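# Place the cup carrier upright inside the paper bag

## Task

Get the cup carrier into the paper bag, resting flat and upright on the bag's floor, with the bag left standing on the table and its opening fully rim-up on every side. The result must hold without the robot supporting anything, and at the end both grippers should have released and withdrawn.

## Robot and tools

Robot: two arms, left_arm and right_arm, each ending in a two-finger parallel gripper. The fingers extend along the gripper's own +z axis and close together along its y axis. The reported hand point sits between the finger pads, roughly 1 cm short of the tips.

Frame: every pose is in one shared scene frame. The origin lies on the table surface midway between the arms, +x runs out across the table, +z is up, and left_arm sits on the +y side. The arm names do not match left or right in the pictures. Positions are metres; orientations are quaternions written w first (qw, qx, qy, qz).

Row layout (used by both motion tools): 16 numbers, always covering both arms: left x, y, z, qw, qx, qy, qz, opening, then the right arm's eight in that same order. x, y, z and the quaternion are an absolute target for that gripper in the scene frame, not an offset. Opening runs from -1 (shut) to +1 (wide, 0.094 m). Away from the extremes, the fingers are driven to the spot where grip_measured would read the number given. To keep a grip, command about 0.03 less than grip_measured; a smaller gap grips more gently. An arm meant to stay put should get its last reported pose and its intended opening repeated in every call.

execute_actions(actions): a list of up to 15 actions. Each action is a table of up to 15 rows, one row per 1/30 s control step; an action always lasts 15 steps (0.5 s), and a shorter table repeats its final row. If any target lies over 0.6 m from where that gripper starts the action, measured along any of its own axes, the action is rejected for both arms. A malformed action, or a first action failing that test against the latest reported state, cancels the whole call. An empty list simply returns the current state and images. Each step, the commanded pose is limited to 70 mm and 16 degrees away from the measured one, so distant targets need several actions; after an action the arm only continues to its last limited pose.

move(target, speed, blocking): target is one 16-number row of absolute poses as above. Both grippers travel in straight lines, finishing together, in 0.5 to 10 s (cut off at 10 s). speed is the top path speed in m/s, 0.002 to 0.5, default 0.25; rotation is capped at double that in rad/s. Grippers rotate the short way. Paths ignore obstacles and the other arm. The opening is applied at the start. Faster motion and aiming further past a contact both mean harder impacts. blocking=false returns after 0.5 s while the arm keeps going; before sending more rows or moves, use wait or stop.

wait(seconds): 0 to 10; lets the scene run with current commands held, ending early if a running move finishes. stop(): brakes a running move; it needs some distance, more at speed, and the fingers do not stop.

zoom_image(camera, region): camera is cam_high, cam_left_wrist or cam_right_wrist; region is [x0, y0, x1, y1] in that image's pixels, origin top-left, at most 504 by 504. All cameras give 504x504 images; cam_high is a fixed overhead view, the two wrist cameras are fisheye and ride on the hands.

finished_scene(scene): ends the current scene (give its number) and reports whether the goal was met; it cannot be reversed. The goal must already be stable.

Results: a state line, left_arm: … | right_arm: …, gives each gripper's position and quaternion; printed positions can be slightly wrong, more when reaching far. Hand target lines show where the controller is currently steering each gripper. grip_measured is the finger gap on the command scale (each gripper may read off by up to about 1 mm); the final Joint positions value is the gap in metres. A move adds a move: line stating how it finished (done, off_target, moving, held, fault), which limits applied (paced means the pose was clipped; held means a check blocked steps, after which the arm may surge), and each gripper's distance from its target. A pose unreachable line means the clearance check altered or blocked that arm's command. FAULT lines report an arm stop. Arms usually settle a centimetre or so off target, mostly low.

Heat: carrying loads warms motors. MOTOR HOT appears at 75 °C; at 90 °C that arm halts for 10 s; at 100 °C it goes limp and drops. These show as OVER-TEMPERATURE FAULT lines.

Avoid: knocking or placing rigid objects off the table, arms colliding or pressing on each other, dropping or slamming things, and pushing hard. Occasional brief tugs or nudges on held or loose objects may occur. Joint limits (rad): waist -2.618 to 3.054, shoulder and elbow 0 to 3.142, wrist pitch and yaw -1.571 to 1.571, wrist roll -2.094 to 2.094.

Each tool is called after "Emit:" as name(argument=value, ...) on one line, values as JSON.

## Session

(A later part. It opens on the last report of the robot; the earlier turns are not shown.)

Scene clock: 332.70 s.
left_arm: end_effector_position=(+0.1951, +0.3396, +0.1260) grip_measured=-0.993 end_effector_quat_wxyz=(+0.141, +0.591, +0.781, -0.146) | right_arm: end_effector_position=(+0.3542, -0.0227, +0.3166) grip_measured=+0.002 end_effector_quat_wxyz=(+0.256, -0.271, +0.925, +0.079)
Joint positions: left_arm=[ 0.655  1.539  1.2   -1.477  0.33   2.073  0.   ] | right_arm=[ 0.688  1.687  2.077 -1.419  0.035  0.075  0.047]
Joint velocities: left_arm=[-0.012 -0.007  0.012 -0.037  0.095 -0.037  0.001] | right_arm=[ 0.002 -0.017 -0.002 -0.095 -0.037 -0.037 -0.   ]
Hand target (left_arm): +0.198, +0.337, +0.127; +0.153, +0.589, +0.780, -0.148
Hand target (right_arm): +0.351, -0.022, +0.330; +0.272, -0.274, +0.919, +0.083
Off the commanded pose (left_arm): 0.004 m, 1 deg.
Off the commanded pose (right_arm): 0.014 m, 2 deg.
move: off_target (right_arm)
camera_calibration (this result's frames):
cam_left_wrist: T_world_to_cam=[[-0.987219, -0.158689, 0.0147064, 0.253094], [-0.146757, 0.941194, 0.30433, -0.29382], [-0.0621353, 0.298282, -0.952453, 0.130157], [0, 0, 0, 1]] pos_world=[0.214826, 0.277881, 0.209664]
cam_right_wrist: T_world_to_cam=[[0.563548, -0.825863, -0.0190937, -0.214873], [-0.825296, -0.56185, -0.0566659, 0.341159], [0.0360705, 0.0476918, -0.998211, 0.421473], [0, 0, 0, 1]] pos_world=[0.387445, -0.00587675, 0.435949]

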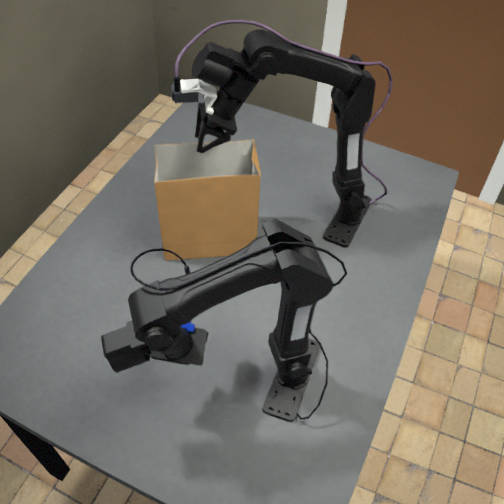

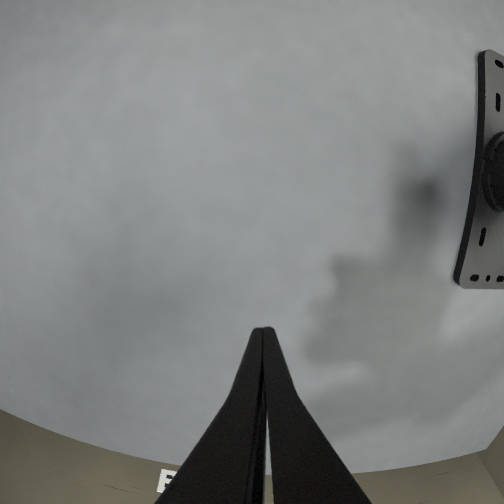

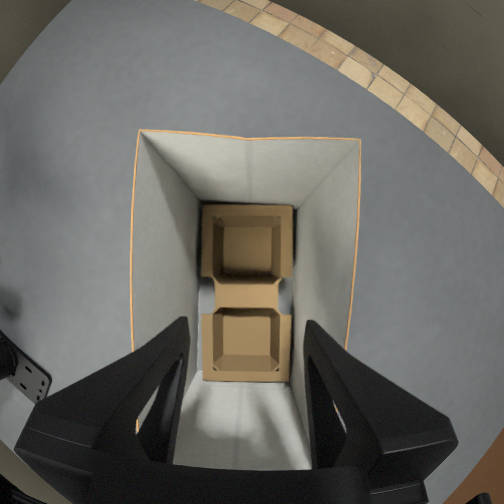

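Emit:
move(target=[0.1982,0.3367,0.1274,0.153,0.589,0.780,-0.148,-1,0.31,-0.30,0.335,0.2837,0.0418,0.9579,-0.0124,0.0], speed=0.25)

Emit:
zoom_image(camera="cam_high", region=[130, 120, 290, 280])

Scene clock: 337.20 s.
left_arm: end_effector_position=(+0.1951, +0.3396, +0.1260) grip_measured=-0.993 end_effector_quat_wxyz=(+0.141, +0.591, +0.781, -0.146) | right_arm: end_effector_position=(+0.3175, -0.2978, +0.3321) grip_measured=+0.002 end_effector_quat_wxyz=(+0.287, +0.042, +0.957, -0.016)
Joint positions: left_arm=[ 0.655  1.539  1.2   -1.477  0.33   2.073  0.   ] | right_arm=[-0.182  1.297  1.781 -1.475 -0.063 -0.11   0.047]
Joint velocities: left_arm=[ 0.002 -0.007 -0.002 -0.066 -0.081 -0.037 -0.001] | right_arm=[-0.007 -0.002 -0.007  0.007  0.007  0.007  0.   ]
Hand target (left_arm): +0.198, +0.337, +0.127; +0.153, +0.589, +0.780, -0.148
Hand target (right_arm): +0.311, -0.297, +0.333; +0.289, +0.041, +0.956, -0.014
Off the commanded pose (left_arm): 0.004 m, 1 deg.
Off the commanded pose (right_arm): 0.008 m, 1 deg.
move: done
camera_calibration (this result's frames):
cam_left_wrist: T_world_to_cam=[[-0.987219, -0.158689, 0.0147064, 0.253094], [-0.146757, 0.941194, 0.30433, -0.29382], [-0.0621353, 0.298282, -0.952453, 0.130157], [0, 0, 0, 1]] pos_world=[0.214826, 0.277881, 0.209664]
cam_right_wrist: T_world_to_cam=[[-0.0622381, -0.998059, -0.00213655, -0.279287], [-0.993451, 0.0621559, -0.0958788, 0.409447], [0.0958255, -0.00384475, -0.995391, 0.416156], [0, 0, 0, 1]] pos_world=[0.349505, -0.302595, 0.452899]

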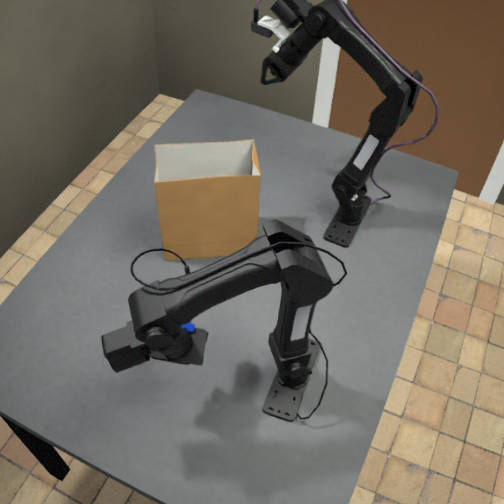

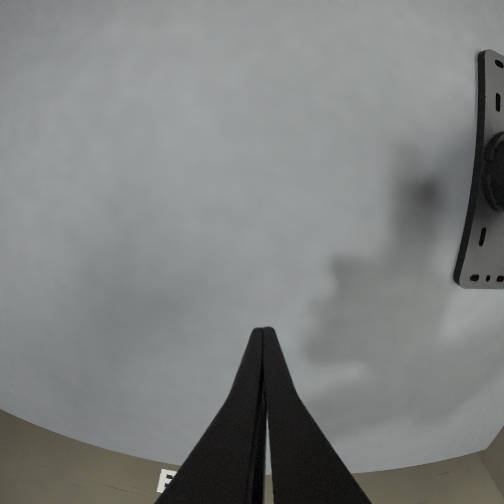

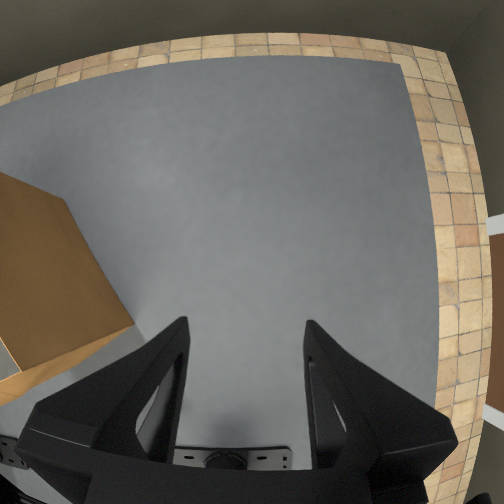

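Region (130, 120, 290, 280) of cam_high's 504x504 image, scaled by 3.150, with more detail than that image has.

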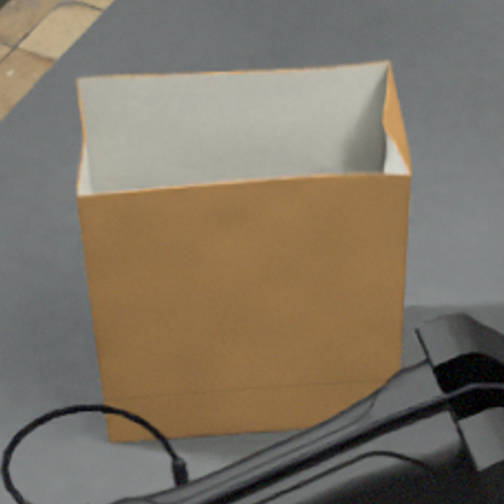

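Emit:
zoom_image(camera="cam_high", region=[230, 130, 280, 185])

Region (230, 130, 280, 185) of cam_high's 504x504 image, scaled by 9.164, with more detail than that image has; it fills the left 458 columns of this view, and the rest is white.

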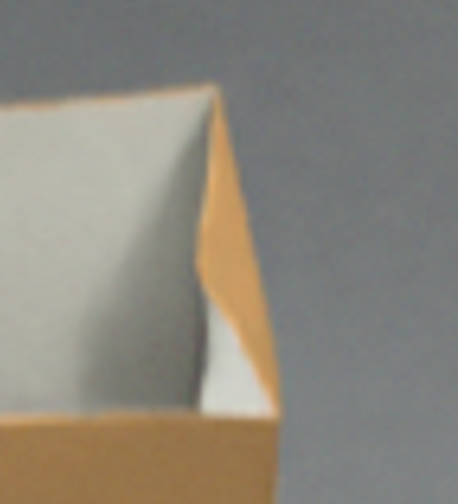

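Emit:
zoom_image(camera="cam_right_wrist", region=[0, 300, 150, 420])

Region (0, 300, 150, 420) of cam_right_wrist's 504x504 image, scaled by 3.360, with more detail than that image has; it fills the top 403 rows of this view, and the rest is white.

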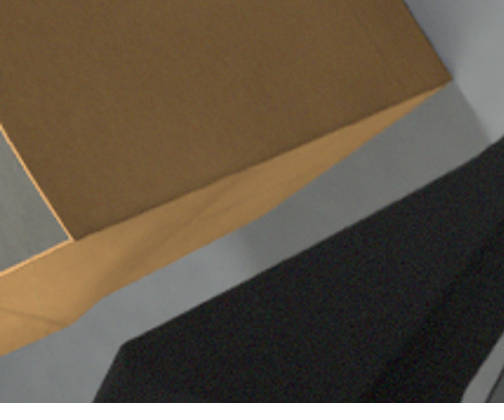

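Emit:
finished_scene(scene=2)

The scene is finished: the task was done.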